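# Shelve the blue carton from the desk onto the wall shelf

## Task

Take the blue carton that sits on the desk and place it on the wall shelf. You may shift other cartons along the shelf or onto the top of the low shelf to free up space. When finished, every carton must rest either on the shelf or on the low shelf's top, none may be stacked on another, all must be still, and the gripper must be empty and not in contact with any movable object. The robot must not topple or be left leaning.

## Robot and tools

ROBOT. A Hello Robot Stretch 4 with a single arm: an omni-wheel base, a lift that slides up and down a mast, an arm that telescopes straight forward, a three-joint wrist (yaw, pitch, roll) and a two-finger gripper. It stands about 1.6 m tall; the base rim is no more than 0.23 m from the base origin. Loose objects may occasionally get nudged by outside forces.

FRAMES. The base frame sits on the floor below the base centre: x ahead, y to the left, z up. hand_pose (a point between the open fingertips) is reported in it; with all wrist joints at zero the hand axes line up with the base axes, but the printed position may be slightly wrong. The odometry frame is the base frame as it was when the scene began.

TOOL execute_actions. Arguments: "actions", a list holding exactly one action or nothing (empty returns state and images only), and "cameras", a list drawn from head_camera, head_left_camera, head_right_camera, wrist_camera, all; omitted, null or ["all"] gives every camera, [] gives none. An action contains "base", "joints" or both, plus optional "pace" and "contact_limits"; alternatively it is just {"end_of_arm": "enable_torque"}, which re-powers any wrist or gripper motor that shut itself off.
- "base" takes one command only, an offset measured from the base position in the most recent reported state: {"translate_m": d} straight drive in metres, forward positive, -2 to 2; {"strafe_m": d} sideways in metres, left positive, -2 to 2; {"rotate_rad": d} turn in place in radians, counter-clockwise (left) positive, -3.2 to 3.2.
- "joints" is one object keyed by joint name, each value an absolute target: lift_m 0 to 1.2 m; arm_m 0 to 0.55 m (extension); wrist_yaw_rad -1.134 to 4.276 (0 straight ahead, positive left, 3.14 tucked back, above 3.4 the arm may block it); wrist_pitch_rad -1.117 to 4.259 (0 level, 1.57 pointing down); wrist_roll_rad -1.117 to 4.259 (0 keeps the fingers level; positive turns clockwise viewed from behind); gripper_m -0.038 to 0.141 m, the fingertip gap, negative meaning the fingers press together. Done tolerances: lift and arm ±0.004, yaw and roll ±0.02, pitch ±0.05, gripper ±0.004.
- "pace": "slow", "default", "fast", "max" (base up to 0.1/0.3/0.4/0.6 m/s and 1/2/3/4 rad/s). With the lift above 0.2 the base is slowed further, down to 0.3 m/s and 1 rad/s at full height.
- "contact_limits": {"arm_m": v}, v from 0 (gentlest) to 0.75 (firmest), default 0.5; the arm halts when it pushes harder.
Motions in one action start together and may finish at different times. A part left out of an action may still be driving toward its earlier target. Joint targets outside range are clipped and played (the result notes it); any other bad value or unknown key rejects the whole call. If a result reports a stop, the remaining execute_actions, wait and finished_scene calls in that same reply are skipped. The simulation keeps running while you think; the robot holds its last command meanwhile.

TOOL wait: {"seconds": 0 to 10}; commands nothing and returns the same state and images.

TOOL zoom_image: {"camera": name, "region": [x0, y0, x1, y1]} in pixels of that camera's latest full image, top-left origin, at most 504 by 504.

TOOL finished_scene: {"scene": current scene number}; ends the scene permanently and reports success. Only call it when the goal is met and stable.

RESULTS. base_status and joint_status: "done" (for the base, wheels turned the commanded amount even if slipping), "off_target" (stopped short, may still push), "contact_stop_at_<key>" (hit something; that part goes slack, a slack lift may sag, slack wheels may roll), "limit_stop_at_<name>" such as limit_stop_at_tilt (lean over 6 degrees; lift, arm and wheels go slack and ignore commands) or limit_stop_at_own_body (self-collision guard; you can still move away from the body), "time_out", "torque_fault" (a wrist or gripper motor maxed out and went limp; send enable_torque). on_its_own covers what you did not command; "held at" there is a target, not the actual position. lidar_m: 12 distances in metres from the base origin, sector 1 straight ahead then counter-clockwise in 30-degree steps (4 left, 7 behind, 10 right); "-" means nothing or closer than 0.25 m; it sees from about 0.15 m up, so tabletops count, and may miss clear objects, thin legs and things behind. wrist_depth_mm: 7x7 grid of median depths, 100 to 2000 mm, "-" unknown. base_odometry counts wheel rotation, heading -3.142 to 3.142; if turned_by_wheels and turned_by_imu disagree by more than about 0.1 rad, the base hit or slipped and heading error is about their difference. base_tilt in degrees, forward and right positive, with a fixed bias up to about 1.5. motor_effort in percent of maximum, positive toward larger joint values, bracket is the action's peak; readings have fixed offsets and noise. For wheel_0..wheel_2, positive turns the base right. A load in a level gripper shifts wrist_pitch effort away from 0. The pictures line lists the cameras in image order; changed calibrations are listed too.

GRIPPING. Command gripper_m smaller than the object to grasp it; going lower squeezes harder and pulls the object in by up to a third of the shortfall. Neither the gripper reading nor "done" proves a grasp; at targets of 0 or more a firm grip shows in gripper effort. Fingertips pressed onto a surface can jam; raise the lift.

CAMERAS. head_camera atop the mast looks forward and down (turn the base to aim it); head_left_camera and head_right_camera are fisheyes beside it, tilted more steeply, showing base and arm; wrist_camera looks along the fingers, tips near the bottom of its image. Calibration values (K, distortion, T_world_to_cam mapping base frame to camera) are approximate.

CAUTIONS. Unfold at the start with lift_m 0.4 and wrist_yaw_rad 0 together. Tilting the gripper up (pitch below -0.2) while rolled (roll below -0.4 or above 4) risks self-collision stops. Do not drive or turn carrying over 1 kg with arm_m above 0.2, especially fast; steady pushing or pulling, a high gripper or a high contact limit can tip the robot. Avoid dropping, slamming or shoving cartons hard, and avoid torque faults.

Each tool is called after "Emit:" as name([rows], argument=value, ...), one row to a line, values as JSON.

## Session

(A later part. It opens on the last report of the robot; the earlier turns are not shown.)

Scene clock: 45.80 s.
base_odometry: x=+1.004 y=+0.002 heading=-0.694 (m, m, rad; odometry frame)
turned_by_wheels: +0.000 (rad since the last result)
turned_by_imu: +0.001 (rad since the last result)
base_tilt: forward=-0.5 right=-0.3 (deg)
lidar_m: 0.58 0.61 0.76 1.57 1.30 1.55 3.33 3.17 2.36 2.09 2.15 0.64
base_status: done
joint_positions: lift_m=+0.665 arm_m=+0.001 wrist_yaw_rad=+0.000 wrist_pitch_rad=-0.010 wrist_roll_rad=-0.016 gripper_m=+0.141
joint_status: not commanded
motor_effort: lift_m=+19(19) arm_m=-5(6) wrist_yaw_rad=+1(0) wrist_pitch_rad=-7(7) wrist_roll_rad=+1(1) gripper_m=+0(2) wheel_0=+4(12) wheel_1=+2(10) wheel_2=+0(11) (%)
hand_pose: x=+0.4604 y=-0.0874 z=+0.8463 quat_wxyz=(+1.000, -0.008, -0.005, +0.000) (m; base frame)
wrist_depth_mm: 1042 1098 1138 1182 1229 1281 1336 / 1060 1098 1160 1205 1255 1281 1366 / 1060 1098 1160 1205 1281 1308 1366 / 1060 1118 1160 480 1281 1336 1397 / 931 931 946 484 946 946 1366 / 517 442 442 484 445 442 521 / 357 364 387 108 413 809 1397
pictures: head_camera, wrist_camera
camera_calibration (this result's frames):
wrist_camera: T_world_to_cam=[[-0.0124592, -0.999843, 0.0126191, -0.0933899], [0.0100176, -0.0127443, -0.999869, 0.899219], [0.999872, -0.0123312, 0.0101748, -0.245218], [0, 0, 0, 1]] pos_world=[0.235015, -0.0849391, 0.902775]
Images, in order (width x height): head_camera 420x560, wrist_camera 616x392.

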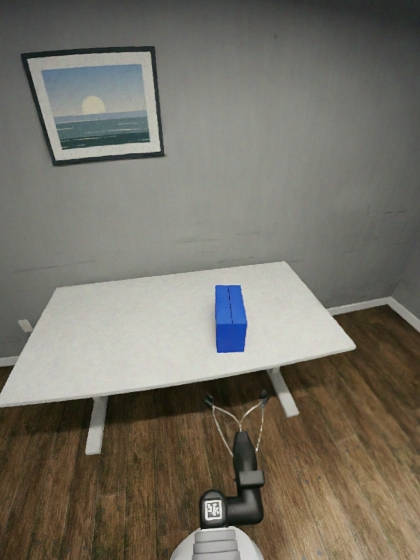

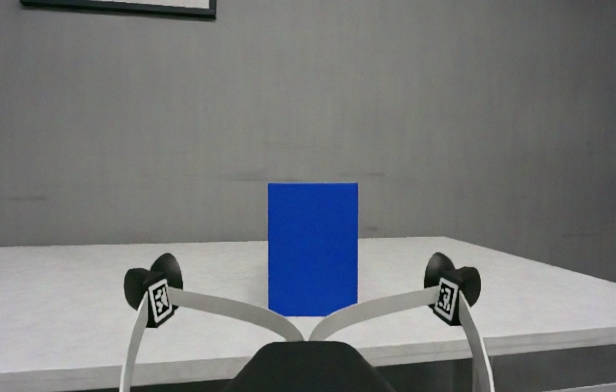

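Emit:
execute_actions([
  {"base":{"strafe_m":-0.009},"joints":{"arm_m":0.30}},
], cameras=["wrist_camera"])

Emit:
execute_actions([
  {"joints":{"gripper_m":0.05}},
], cameras=["wrist_camera"])

Emit:
execute_actions([
  {"joints":{"lift_m":0.755}},
], cameras=[])

Emit:
execute_actions([
  {"joints":{"arm_m":0.0}},
], cameras=["wrist_camera","head_camera"])

Scene clock: 48.10 s.
base_odometry: x=+0.998 y=-0.005 heading=-0.693 (m, m, rad; odometry frame)
turned_by_wheels: +0.000 (rad since the last result)
turned_by_imu: +0.001 (rad since the last result)
base_tilt: forward=-0.5 right=-0.3 (deg)
lidar_m: 0.59 0.60 0.78 1.58 1.32 1.53 3.33 3.16 2.34 2.10 2.14 0.64
base_status: done
joint_positions: lift_m=+0.665 arm_m=+0.299 wrist_yaw_rad=+0.000 wrist_pitch_rad=-0.011 wrist_roll_rad=-0.016 gripper_m=+0.141
joint_status: all done
motor_effort: lift_m=+19(19) arm_m=+6(6) wrist_yaw_rad=+0(3) wrist_pitch_rad=-7(8) wrist_roll_rad=+2(2) gripper_m=+0(2) wheel_0=+5(13) wheel_1=-1(9) wheel_2=+0(2) (%)
hand_pose: x=+0.7583 y=-0.0875 z=+0.8464 quat_wxyz=(+1.000, -0.008, -0.005, +0.000) (m; base frame)
wrist_depth_mm: 798 831 866 891 917 976 1008 / 798 842 854 904 931 991 1025 / 798 831 878 904 946 991 1025 / 809 842 866 195 195 991 1042 / 809 842 196 196 196 991 1042 / 512 436 197 196 197 439 517 / 355 355 317 108 198 355 355
pictures: wrist_camera
camera_calibration (this result's frames):
wrist_camera: T_world_to_cam=[[-0.0127995, -0.999838, 0.012618, -0.0895166], [0.0101141, -0.0127479, -0.999868, 0.896188], [0.999867, -0.0126702, 0.0102756, -0.543235], [0, 0, 0, 1]] pos_world=[0.532953, -0.0849605, 0.902781]
Images, in order (width x height): wrist_camera 616x392.

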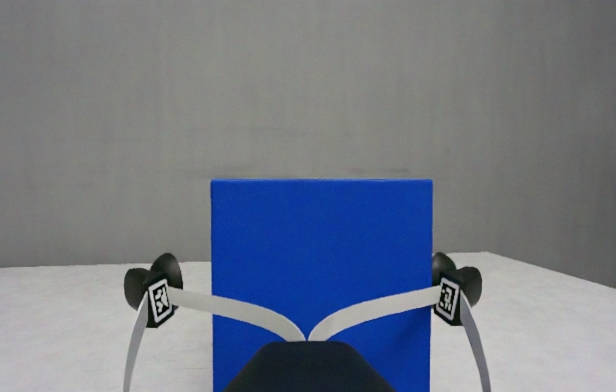

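Scene clock: 50.03 s.
base_odometry: x=+0.998 y=-0.005 heading=-0.693 (m, m, rad; odometry frame)
turned_by_wheels: +0.000 (rad since the last result)
turned_by_imu: +0.001 (rad since the last result)
base_tilt: forward=-0.3 right=-0.4 (deg)
lidar_m: 0.58 0.60 0.74 1.57 1.33 1.50 3.34 3.15 2.32 2.11 2.15 0.64
base_status: not commanded
joint_positions: lift_m=+0.665 arm_m=+0.299 wrist_yaw_rad=+0.000 wrist_pitch_rad=-0.010 wrist_roll_rad=-0.016 gripper_m=+0.051
joint_status: all done
motor_effort: lift_m=+19(19) arm_m=+6(6) wrist_yaw_rad=+0(1) wrist_pitch_rad=-6(8) wrist_roll_rad=-1(0) gripper_m=-23(24) wheel_0=+5(5) wheel_1=-1(1) wheel_2=+0(0) (%)
hand_pose: x=+0.7583 y=-0.0875 z=+0.8463 quat_wxyz=(+1.000, -0.008, -0.005, +0.000) (m; base frame)
wrist_depth_mm: 798 831 866 891 931 991 1025 / 798 831 866 904 931 976 1025 / 798 831 866 917 946 991 1042 / 809 831 178 176 176 991 1042 / 809 831 178 177 177 976 1042 / 512 176 179 178 177 178 512 / 332 355 180 108 178 355 334
pictures: wrist_camera
camera_calibration (this result's frames):
wrist_camera: T_world_to_cam=[[-0.0126626, -0.99984, 0.0126182, -0.089581], [0.0101087, -0.0127466, -0.999868, 0.896191], [0.999869, -0.0125333, 0.0102685, -0.543235], [0, 0, 0, 1]] pos_world=[0.53297, -0.0849519, 0.902781]
Images, in order (width x height): wrist_camera 616x392.

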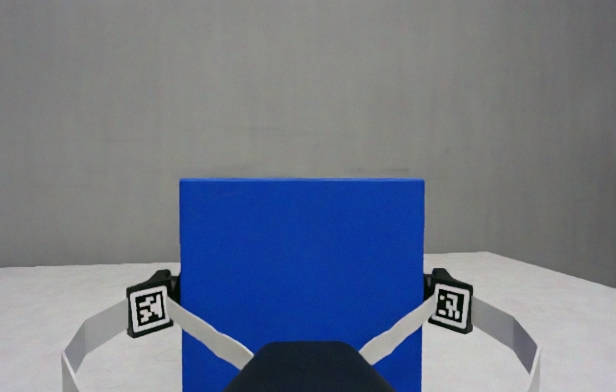

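Scene clock: 51.40 s.
base_odometry: x=+0.998 y=-0.005 heading=-0.693 (m, m, rad; odometry frame)
turned_by_wheels: +0.000 (rad since the last result)
turned_by_imu: +0.000 (rad since the last result)
base_tilt: forward=-0.6 right=-0.5 (deg)
lidar_m: 0.59 0.61 0.76 1.58 1.30 1.54 3.35 3.17 2.34 2.07 2.13 0.67
base_status: not commanded
joint_positions: lift_m=+0.755 arm_m=+0.299 wrist_yaw_rad=+0.000 wrist_pitch_rad=-0.009 wrist_roll_rad=-0.016 gripper_m=+0.051
joint_status: all done
motor_effort: lift_m=+23(26) arm_m=+6(6) wrist_yaw_rad=+0(0) wrist_pitch_rad=-13(11) wrist_roll_rad=+2(0) gripper_m=-23(24) wheel_0=+6(5) wheel_1=-1(1) wheel_2=+0(0) (%)
hand_pose: x=+0.7583 y=-0.0875 z=+0.9355 quat_wxyz=(+1.000, -0.008, -0.004, +0.000) (m; base frame)
wrist_depth_mm: 798 831 866 891 931 976 1025 / 798 831 854 904 946 991 1042 / 809 831 866 917 931 991 1042 / 798 842 179 178 177 991 1042 / 809 842 179 178 177 1008 1060 / 759 176 179 179 177 177 1060 / 496 530 179 108 177 500 525
pictures: none
No camera images: the call's "cameras" was empty. Leave "cameras" out to get every camera's image.

Scene clock: 53.40 s.
base_odometry: x=+0.998 y=-0.005 heading=-0.693 (m, m, rad; odometry frame)
turned_by_wheels: +0.000 (rad since the last result)
turned_by_imu: +0.001 (rad since the last result)
base_tilt: forward=-0.5 right=-0.5 (deg)
lidar_m: 0.39 0.58 0.73 1.58 1.31 1.53 3.33 3.16 2.34 2.07 2.15 0.39
base_status: not commanded
joint_positions: lift_m=+0.755 arm_m=+0.001 wrist_yaw_rad=+0.000 wrist_pitch_rad=-0.008 wrist_roll_rad=-0.016 gripper_m=+0.051
joint_status: all done
motor_effort: lift_m=+23(23) arm_m=-6(6) wrist_yaw_rad=+1(0) wrist_pitch_rad=-12(12) wrist_roll_rad=+0(3) gripper_m=-22(25) wheel_0=+5(5) wheel_1=-1(1) wheel_2=+0(0) (%)
hand_pose: x=+0.4604 y=-0.0875 z=+0.9354 quat_wxyz=(+1.000, -0.008, -0.004, +0.000) (m; base frame)
wrist_depth_mm: 1042 1078 1138 1182 1255 1281 1336 / 1060 1098 1138 1205 1255 1281 1366 / 1078 1098 1160 1205 1255 1308 1366 / 1078 1118 179 178 178 1308 1366 / 1060 1098 179 178 177 1336 1397 / 768 176 179 178 177 178 1397 / 504 535 179 108 177 504 530
pictures: head_camera, wrist_camera
camera_calibration (this result's frames):
wrist_camera: T_world_to_cam=[[-0.012532, -0.999842, 0.0126454, -0.0945331], [0.00793568, -0.0127454, -0.999887, 0.989254], [0.99989, -0.0124303, 0.00809414, -0.244222], [0, 0, 0, 1]] pos_world=[0.23516, -0.0849454, 0.992315]
Images, in order (width x height): head_camera 420x560, wrist_camera 616x392.

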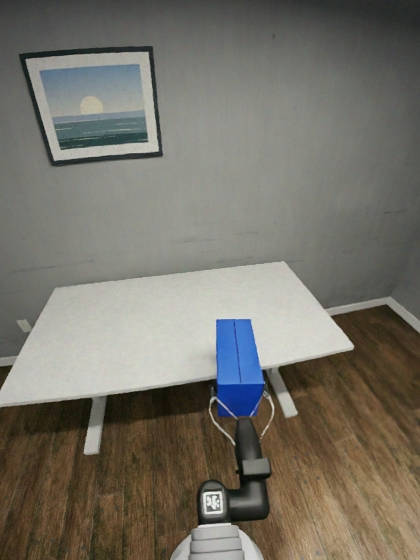

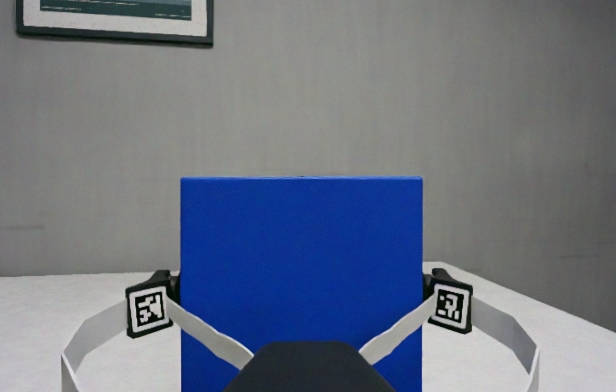

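Emit:
execute_actions([
  {"base":{"translate_m":-0.3},"pace":"fast"},
], cameras=[])

Emit:
execute_actions([
  {"base":{"rotate_rad":-2.80}},
], cameras=[])

Emit:
execute_actions([
  {"base":{"translate_m":1.75},"pace":"fast"},
], cameras=[])

Emit:
execute_actions([
  {"base":{"rotate_rad":-0.13}},
], cameras=["wrist_camera","head_camera"])

Scene clock: 55.93 s.
base_odometry: x=+0.767 y=+0.187 heading=-0.694 (m, m, rad; odometry frame)
turned_by_wheels: -0.001 (rad since the last result)
turned_by_imu: +0.000 (rad since the last result)
base_tilt: forward=-0.3 right=-0.3 (deg)
lidar_m: 0.39 0.88 1.13 1.51 1.18 1.52 3.04 2.83 2.37 2.12 2.16 0.41
base_status: done
joint_positions: lift_m=+0.755 arm_m=+0.001 wrist_yaw_rad=+0.000 wrist_pitch_rad=-0.008 wrist_roll_rad=-0.016 gripper_m=+0.051
joint_status: not commanded
motor_effort: lift_m=+23(23) arm_m=-6(6) wrist_yaw_rad=+1(1) wrist_pitch_rad=-14(13) wrist_roll_rad=+0(2) gripper_m=-23(25) wheel_0=-5(12) wheel_1=-3(9) wheel_2=+1(12) (%)
hand_pose: x=+0.4604 y=-0.0874 z=+0.9354 quat_wxyz=(+1.000, -0.008, -0.004, +0.000) (m; base frame)
wrist_depth_mm: 1308 1336 1397 1499 1537 1618 1661 / 1336 1366 1430 1464 1576 1618 1708 / 1336 1397 1430 1499 1576 1661 1708 / 1336 1366 179 178 178 1661 1708 / 1336 1366 180 178 177 1661 1708 / 768 176 179 178 177 177 1756 / 1308 1397 179 108 177 1661 1756
pictures: none
No camera images: the call's "cameras" was empty. Leave "cameras" out to get every camera's image.

Scene clock: 58.63 s.
base_odometry: x=+0.767 y=+0.187 heading=+2.790 (m, m, rad; odometry frame)
turned_by_wheels: -2.799 (rad since the last result)
turned_by_imu: -2.816 (rad since the last result)
base_tilt: forward=-0.3 right=-0.5 (deg)
lidar_m: 0.37 2.60 2.18 2.17 1.09 0.87 0.90 1.03 1.54 1.13 1.30 0.42
base_status: done
joint_positions: lift_m=+0.755 arm_m=+0.001 wrist_yaw_rad=+0.000 wrist_pitch_rad=-0.008 wrist_roll_rad=-0.016 gripper_m=+0.051
joint_status: not commanded
motor_effort: lift_m=+22(23) arm_m=-5(6) wrist_yaw_rad=+1(1) wrist_pitch_rad=-13(13) wrist_roll_rad=+3(0) gripper_m=-23(25) wheel_0=+5(14) wheel_1=+3(8) wheel_2=+3(12) (%)
hand_pose: x=+0.4604 y=-0.0875 z=+0.9355 quat_wxyz=(+1.000, -0.008, -0.004, +0.000) (m; base frame)
wrist_depth_mm: - - - - - - - / - - - - - - - / - - - - - - - / - - 179 179 177 - - / - - 179 178 178 - - / - 176 179 178 177 178 - / 1863 1921 179 108 177 1808 1921
pictures: none
No camera images: the call's "cameras" was empty. Leave "cameras" out to get every camera's image.

Scene clock: 64.40 s.
base_odometry: x=-0.876 y=+0.789 heading=+2.791 (m, m, rad; odometry frame)
turned_by_wheels: +0.001 (rad since the last result)
turned_by_imu: +0.002 (rad since the last result)
base_tilt: forward=-0.5 right=-0.5 (deg)
lidar_m: 0.39 1.53 1.82 1.81 2.07 2.62 3.40 1.82 1.56 1.90 1.57 0.41
base_status: done
joint_positions: lift_m=+0.755 arm_m=+0.001 wrist_yaw_rad=+0.000 wrist_pitch_rad=-0.008 wrist_roll_rad=-0.016 gripper_m=+0.051
joint_status: not commanded
motor_effort: lift_m=+22(22) arm_m=-6(6) wrist_yaw_rad=-1(0) wrist_pitch_rad=-13(12) wrist_roll_rad=+1(0) gripper_m=-23(24) wheel_0=+5(14) wheel_1=+3(6) wheel_2=+0(15) (%)
hand_pose: x=+0.4604 y=-0.0874 z=+0.9355 quat_wxyz=(+1.000, -0.008, -0.004, +0.000) (m; base frame)
wrist_depth_mm: 1229 1182 1138 1078 1042 1008 960 / 1255 1205 1138 1098 1060 1008 976 / 1229 1182 1138 1098 1060 1008 976 / 1281 1205 180 178 177 1008 946 / 1281 1229 179 178 177 798 768 / 1281 176 179 178 177 178 976 / 1308 1229 179 108 177 1042 1008
pictures: none
No camera images: the call's "cameras" was empty. Leave "cameras" out to get every camera's image.

Scene clock: 65.20 s.
base_odometry: x=-0.876 y=+0.788 heading=+2.662 (m, m, rad; odometry frame)
turned_by_wheels: -0.129 (rad since the last result)
turned_by_imu: -0.130 (rad since the last result)
base_tilt: forward=-0.5 right=-0.6 (deg)
lidar_m: 0.40 1.15 1.84 1.78 1.95 2.84 3.47 2.01 1.55 1.54 1.77 0.42
base_status: done
joint_positions: lift_m=+0.755 arm_m=+0.001 wrist_yaw_rad=+0.000 wrist_pitch_rad=-0.008 wrist_roll_rad=-0.016 gripper_m=+0.051
joint_status: not commanded
motor_effort: lift_m=+22(22) arm_m=-6(6) wrist_yaw_rad=+1(2) wrist_pitch_rad=-14(13) wrist_roll_rad=+1(1) gripper_m=-25(26) wheel_0=+6(8) wheel_1=+4(8) wheel_2=+2(9) (%)
hand_pose: x=+0.4604 y=-0.0875 z=+0.9355 quat_wxyz=(+1.000, -0.008, -0.004, +0.000) (m; base frame)
wrist_depth_mm: 1118 1098 1098 1098 1060 1060 1060 / 1138 1098 1098 1078 1078 1060 1042 / 1118 1118 1138 1098 1078 1078 1078 / 1118 976 179 178 178 1025 1060 / 1138 878 179 178 178 842 1078 / 1138 176 179 178 177 178 1078 / 1160 1160 179 108 177 1118 1078
pictures: head_camera, wrist_camera
camera_calibration (this result's frames):
wrist_camera: T_world_to_cam=[[-0.0125707, -0.999841, 0.0126532, -0.0945352], [0.0079628, -0.0127539, -0.999887, 0.989342], [0.999889, -0.0124685, 0.00812186, -0.244223], [0, 0, 0, 1]] pos_world=[0.23513, -0.0849473, 0.992409]
Images, in order (width x height): head_camera 420x560, wrist_camera 616x392.

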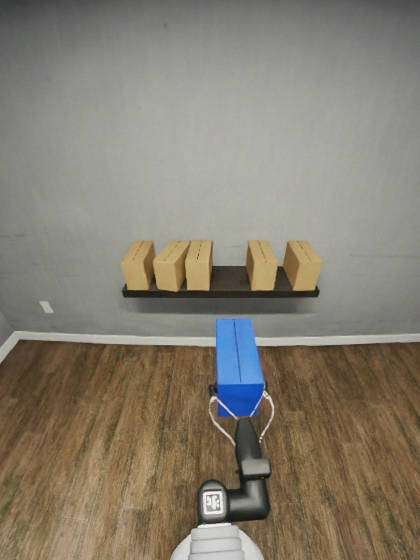

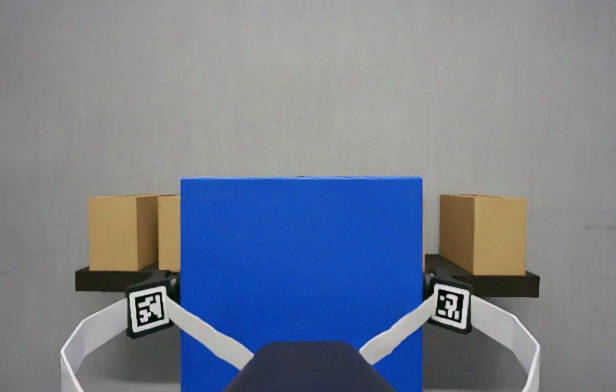

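Emit:
execute_actions([
  {"base":{"rotate_rad":-0.04}},
], cameras=[])

Emit:
execute_actions([
  {"base":{"translate_m":0.3}},
], cameras=["wrist_camera","head_camera"])

Scene clock: 66.07 s.
base_odometry: x=-0.876 y=+0.788 heading=+2.622 (m, m, rad; odometry frame)
turned_by_wheels: -0.039 (rad since the last result)
turned_by_imu: -0.039 (rad since the last result)
base_tilt: forward=-0.5 right=-0.5 (deg)
lidar_m: 0.38 1.12 1.88 1.79 1.92 2.68 3.12 2.13 1.58 1.55 1.79 0.42
base_status: done
joint_positions: lift_m=+0.755 arm_m=+0.001 wrist_yaw_rad=+0.000 wrist_pitch_rad=-0.008 wrist_roll_rad=-0.016 gripper_m=+0.051
joint_status: not commanded
motor_effort: lift_m=+22(22) arm_m=-6(6) wrist_yaw_rad=+1(3) wrist_pitch_rad=-13(13) wrist_roll_rad=+1(3) gripper_m=-21(27) wheel_0=+4(12) wheel_1=+3(6) wheel_2=+4(5) (%)
hand_pose: x=+0.4604 y=-0.0875 z=+0.9355 quat_wxyz=(+1.000, -0.008, -0.004, +0.000) (m; base frame)
wrist_depth_mm: 1078 1098 1098 1078 1098 1078 1078 / 1098 1098 1078 1098 1078 1098 1078 / 1098 1098 1098 1078 1098 1078 1098 / 1098 931 179 178 177 1098 1098 / 1098 866 179 178 177 854 1098 / 1098 176 179 178 178 178 1118 / 1118 1118 179 108 177 1118 1118
pictures: none
No camera images: the call's "cameras" was empty. Leave "cameras" out to get every camera's image.

Scene clock: 68.53 s.
base_odometry: x=-1.136 y=+0.937 heading=+2.623 (m, m, rad; odometry frame)
turned_by_wheels: +0.001 (rad since the last result)
turned_by_imu: +0.001 (rad since the last result)
base_tilt: forward=-0.5 right=-0.3 (deg)
lidar_m: 0.40 0.82 1.56 1.80 1.91 2.74 3.78 2.09 1.64 1.90 1.41 0.40
base_status: done
joint_positions: lift_m=+0.755 arm_m=+0.001 wrist_yaw_rad=+0.000 wrist_pitch_rad=-0.008 wrist_roll_rad=-0.016 gripper_m=+0.051
joint_status: not commanded
motor_effort: lift_m=+22(22) arm_m=-6(6) wrist_yaw_rad=+0(2) wrist_pitch_rad=-12(13) wrist_roll_rad=+0(1) gripper_m=-24(22) wheel_0=+6(8) wheel_1=+4(9) wheel_2=-1(8) (%)
hand_pose: x=+0.4604 y=-0.0874 z=+0.9355 quat_wxyz=(+1.000, -0.008, -0.004, +0.000) (m; base frame)
wrist_depth_mm: 798 788 788 798 788 788 788 / 798 798 798 798 788 788 798 / 798 809 798 809 798 798 798 / 798 809 179 178 178 809 798 / 564 559 179 178 177 634 559 / 569 176 179 178 177 178 559 / 820 820 179 108 177 820 683
pictures: head_camera, wrist_camera
camera_calibration (this result's frames):
wrist_camera: T_world_to_cam=[[-0.0123038, -0.999844, 0.0126533, -0.0945812], [0.00796632, -0.0127519, -0.999887, 0.989341], [0.999893, -0.0122016, 0.00812197, -0.244224], [0, 0, 0, 1]] pos_world=[0.235152, -0.0849304, 0.992409]
Images, in order (width x height): head_camera 420x560, wrist_camera 616x392.

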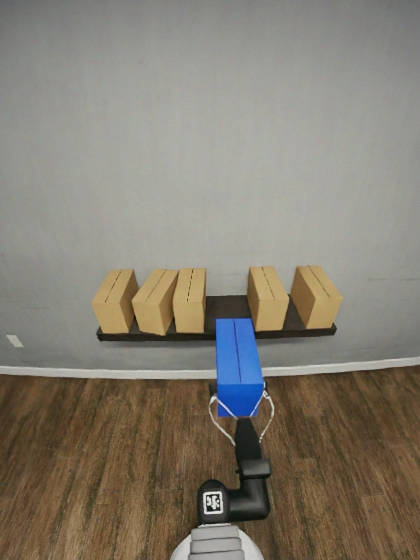

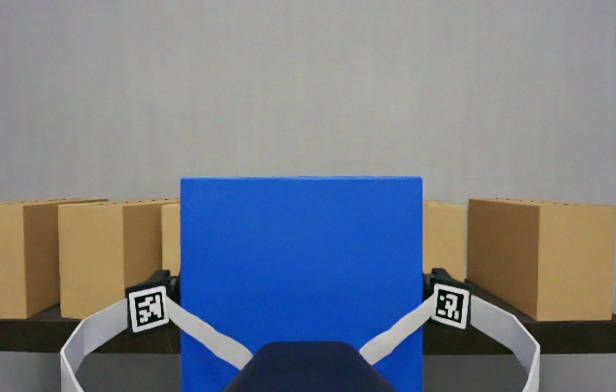

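Emit:
execute_actions([
  {"base":{"strafe_m":-0.015},"joints":{"arm_m":0.2}},
], cameras=["head_camera"])

Emit:
execute_actions([
  {"joints":{"arm_m":0.385},"contact_limits":{"arm_m":0.25}},
], cameras=["head_camera","wrist_camera"])

Scene clock: 70.53 s.
base_odometry: x=-1.129 y=+0.950 heading=+2.623 (m, m, rad; odometry frame)
turned_by_wheels: +0.000 (rad since the last result)
turned_by_imu: +0.001 (rad since the last result)
base_tilt: forward=-0.4 right=-0.2 (deg)
lidar_m: 0.59 0.82 1.57 1.82 1.91 2.76 3.82 2.13 1.64 1.90 1.39 0.78
base_status: done
joint_positions: lift_m=+0.755 arm_m=+0.199 wrist_yaw_rad=+0.000 wrist_pitch_rad=-0.009 wrist_roll_rad=-0.016 gripper_m=+0.051
joint_status: all done
motor_effort: lift_m=+22(22) arm_m=+6(5) wrist_yaw_rad=+0(1) wrist_pitch_rad=-14(14) wrist_roll_rad=+1(1) gripper_m=-24(22) wheel_0=+6(11) wheel_1=-2(8) wheel_2=+0(3) (%)
hand_pose: x=+0.6584 y=-0.0874 z=+0.9355 quat_wxyz=(+1.000, -0.008, -0.004, +0.000) (m; base frame)
wrist_depth_mm: 603 597 597 597 597 597 591 / 603 603 603 603 597 597 597 / 609 603 603 609 609 603 597 / 615 615 179 178 178 603 603 / 364 362 179 178 177 355 477 / 366 176 179 178 177 178 473 / 366 364 179 108 177 359 399
pictures: head_camera
Images, in order (width x height): head_camera 420x560.

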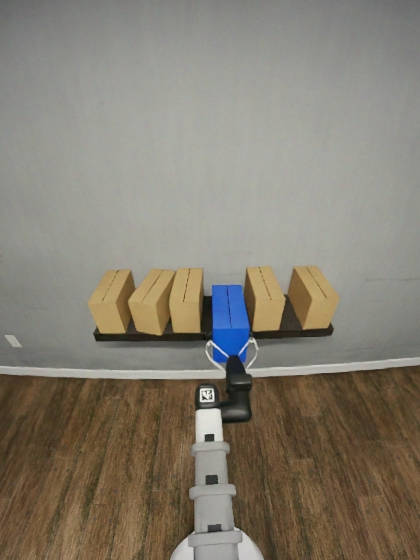

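Scene clock: 72.17 s.
base_odometry: x=-1.129 y=+0.950 heading=+2.623 (m, m, rad; odometry frame)
turned_by_wheels: +0.000 (rad since the last result)
turned_by_imu: +0.000 (rad since the last result)
base_tilt: forward=-0.5 right=-0.4 (deg)
lidar_m: 0.77 0.81 1.55 1.80 1.90 2.78 3.79 2.09 1.64 1.90 1.42 0.80
base_status: not commanded
joint_positions: lift_m=+0.755 arm_m=+0.384 wrist_yaw_rad=-0.003 wrist_pitch_rad=-0.007 wrist_roll_rad=-0.016 gripper_m=+0.050
joint_status: all done
motor_effort: lift_m=+22(22) arm_m=+8(8) wrist_yaw_rad=+10(9) wrist_pitch_rad=-17(17) wrist_roll_rad=+1(0) gripper_m=-21(24) wheel_0=+5(5) wheel_1=-2(2) wheel_2=+0(0) (%)
contact_limits: arm_m 0.25
hand_pose: x=+0.8426 y=-0.0883 z=+0.9350 quat_wxyz=(+1.000, -0.008, -0.003, -0.002) (m; base frame)
wrist_depth_mm: 418 418 418 415 418 418 418 / 421 421 418 421 421 418 418 / 424 424 424 421 421 424 421 / 424 424 178 177 177 427 424 / 174 218 178 178 177 247 192 / 174 175 178 178 177 179 182 / 176 217 179 108 178 246 175
pictures: head_camera, wrist_camera
camera_calibration (this result's frames):
wrist_camera: T_world_to_cam=[[-0.0156118, -0.999798, 0.0126735, -0.0880594], [0.00632382, -0.0127735, -0.999898, 0.987215], [0.999858, -0.0155301, 0.00652196, -0.625196], [0, 0, 0, 1]] pos_world=[0.61749, -0.0851408, 0.992308]
Images, in order (width x height): head_camera 420x560, wrist_camera 616x392.

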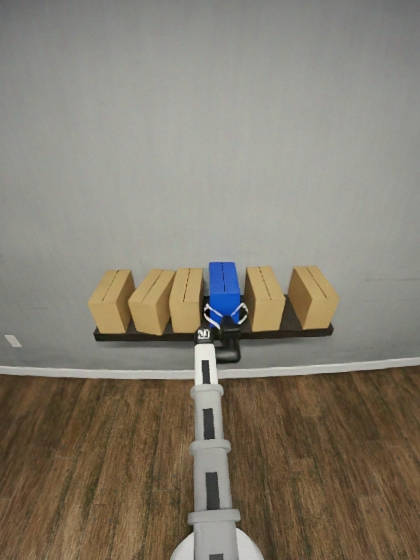

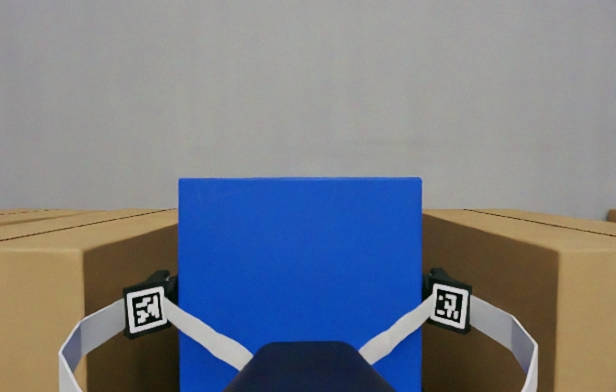

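Emit:
execute_actions([
  {"joints":{"lift_m":0.72},"pace":"slow"},
], cameras=[])

Emit:
execute_actions([
  {"joints":{"gripper_m":0.125}},
], cameras=["wrist_camera"])

Emit:
execute_actions([
  {"joints":{"arm_m":0.0}},
], cameras=["wrist_camera","head_camera"])

Scene clock: 73.47 s.
base_odometry: x=-1.129 y=+0.950 heading=+2.623 (m, m, rad; odometry frame)
turned_by_wheels: +0.000 (rad since the last result)
turned_by_imu: +0.000 (rad since the last result)
base_tilt: forward=-0.5 right=-0.4 (deg)
lidar_m: 0.77 0.81 1.54 1.80 1.91 2.74 3.81 2.14 1.65 1.89 1.39 0.80
base_status: not commanded
joint_positions: lift_m=+0.720 arm_m=+0.384 wrist_yaw_rad=+0.000 wrist_pitch_rad=-0.009 wrist_roll_rad=-0.016 gripper_m=+0.051
joint_status: all done
motor_effort: lift_m=+18(22) arm_m=+6(8) wrist_yaw_rad=+1(9) wrist_pitch_rad=-11(17) wrist_roll_rad=-2(1) gripper_m=-22(23) wheel_0=+5(5) wheel_1=-2(2) wheel_2=+0(0) (%)
hand_pose: x=+0.8433 y=-0.0875 z=+0.9010 quat_wxyz=(+1.000, -0.008, -0.005, +0.000) (m; base frame)
wrist_depth_mm: 421 418 415 418 418 415 415 / 424 421 421 421 421 418 418 / 424 424 421 424 421 421 421 / 172 229 177 176 176 267 195 / 173 215 178 177 177 249 185 / 174 175 179 178 177 178 184 / 175 214 180 108 178 249 175
pictures: none
No camera images: the call's "cameras" was empty. Leave "cameras" out to get every camera's image.

Scene clock: 75.13 s.
base_odometry: x=-1.129 y=+0.950 heading=+2.623 (m, m, rad; odometry frame)
turned_by_wheels: +0.000 (rad since the last result)
turned_by_imu: +0.000 (rad since the last result)
base_tilt: forward=-0.5 right=-0.3 (deg)
lidar_m: 0.76 0.81 1.54 1.80 1.93 2.75 3.77 2.10 1.63 1.89 1.41 0.77
base_status: not commanded
joint_positions: lift_m=+0.720 arm_m=+0.384 wrist_yaw_rad=-0.006 wrist_pitch_rad=-0.010 wrist_roll_rad=-0.016 gripper_m=+0.125
joint_status: all done
on_its_own: wrist_yaw_rad is at rest, and its effort (+17) is outside its rest range (-13 to +13)
motor_effort: lift_m=+18(18) arm_m=+6(6) wrist_yaw_rad=+17(25) wrist_pitch_rad=-9(10) wrist_roll_rad=+1(2) gripper_m=+2(23) wheel_0=+5(5) wheel_1=+0(2) wheel_2=-3(3) (%)
hand_pose: x=+0.8428 y=-0.0891 z=+0.9012 quat_wxyz=(+1.000, -0.008, -0.005, -0.003) (m; base frame)
wrist_depth_mm: 418 418 418 418 421 418 418 / 424 421 421 421 421 424 421 / 424 424 424 424 424 424 424 / 172 239 178 178 179 262 191 / 172 211 179 179 179 228 181 / 173 198 180 180 180 203 181 / 174 224 181 108 181 236 180
pictures: wrist_camera
camera_calibration (this result's frames):
wrist_camera: T_world_to_cam=[[-0.0184364, -0.99975, 0.012638, -0.0860147], [0.00911746, -0.0128078, -0.999876, 0.950955], [0.999788, -0.0183188, 0.00935131, -0.627867], [0, 0, 0, 1]] pos_world=[0.617478, -0.0853154, 0.957796]
Images, in order (width x height): wrist_camera 616x392.

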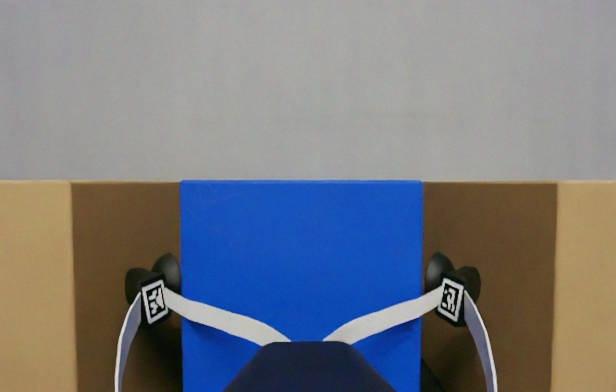

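Scene clock: 77.37 s.
base_odometry: x=-1.129 y=+0.950 heading=+2.623 (m, m, rad; odometry frame)
turned_by_wheels: +0.000 (rad since the last result)
turned_by_imu: +0.001 (rad since the last result)
base_tilt: forward=-0.5 right=-0.1 (deg)
lidar_m: 0.75 0.81 1.56 1.81 1.90 2.76 3.79 2.10 1.62 1.90 1.42 0.78
base_status: not commanded
joint_positions: lift_m=+0.720 arm_m=+0.001 wrist_yaw_rad=+0.000 wrist_pitch_rad=-0.010 wrist_roll_rad=-0.016 gripper_m=+0.125
joint_status: all done
motor_effort: lift_m=+18(18) arm_m=-6(6) wrist_yaw_rad=+0(18) wrist_pitch_rad=-8(9) wrist_roll_rad=+1(1) gripper_m=+0(5) wheel_0=+5(5) wheel_1=+0(0) wheel_2=-2(3) (%)
hand_pose: x=+0.4604 y=-0.0874 z=+0.9014 quat_wxyz=(+1.000, -0.008, -0.005, +0.000) (m; base frame)
wrist_depth_mm: 798 788 798 788 788 788 778 / 809 809 788 788 798 798 788 / 798 798 809 798 798 798 798 / 569 559 591 564 554 699 554 / 569 559 554 559 554 647 554 / 554 559 554 554 549 549 554 / 820 820 831 108 809 831 820
pictures: head_camera, wrist_camera
camera_calibration (this result's frames):
wrist_camera: T_world_to_cam=[[-0.0125288, -0.999842, 0.0126286, -0.094081], [0.00992128, -0.0127533, -0.999869, 0.954301], [0.999872, -0.0124019, 0.0100795, -0.245725], [0, 0, 0, 1]] pos_world=[0.235047, -0.0849431, 0.957842]
Images, in order (width x height): head_camera 420x560, wrist_camera 616x392.

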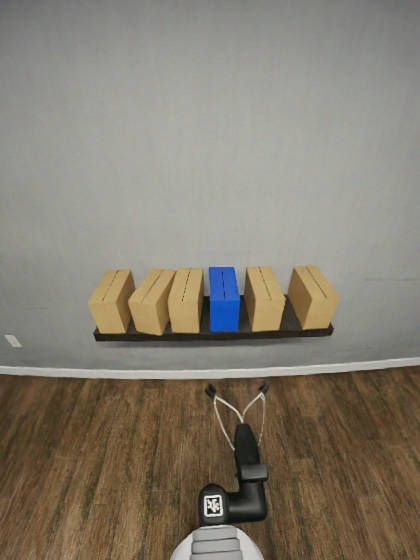

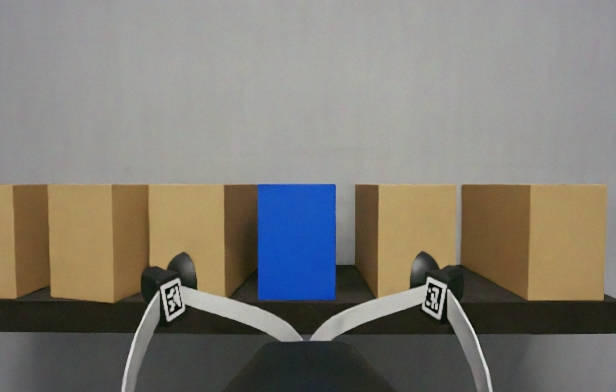

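Emit:
finished_scene(scene=1)

The scene is finished: the task was done.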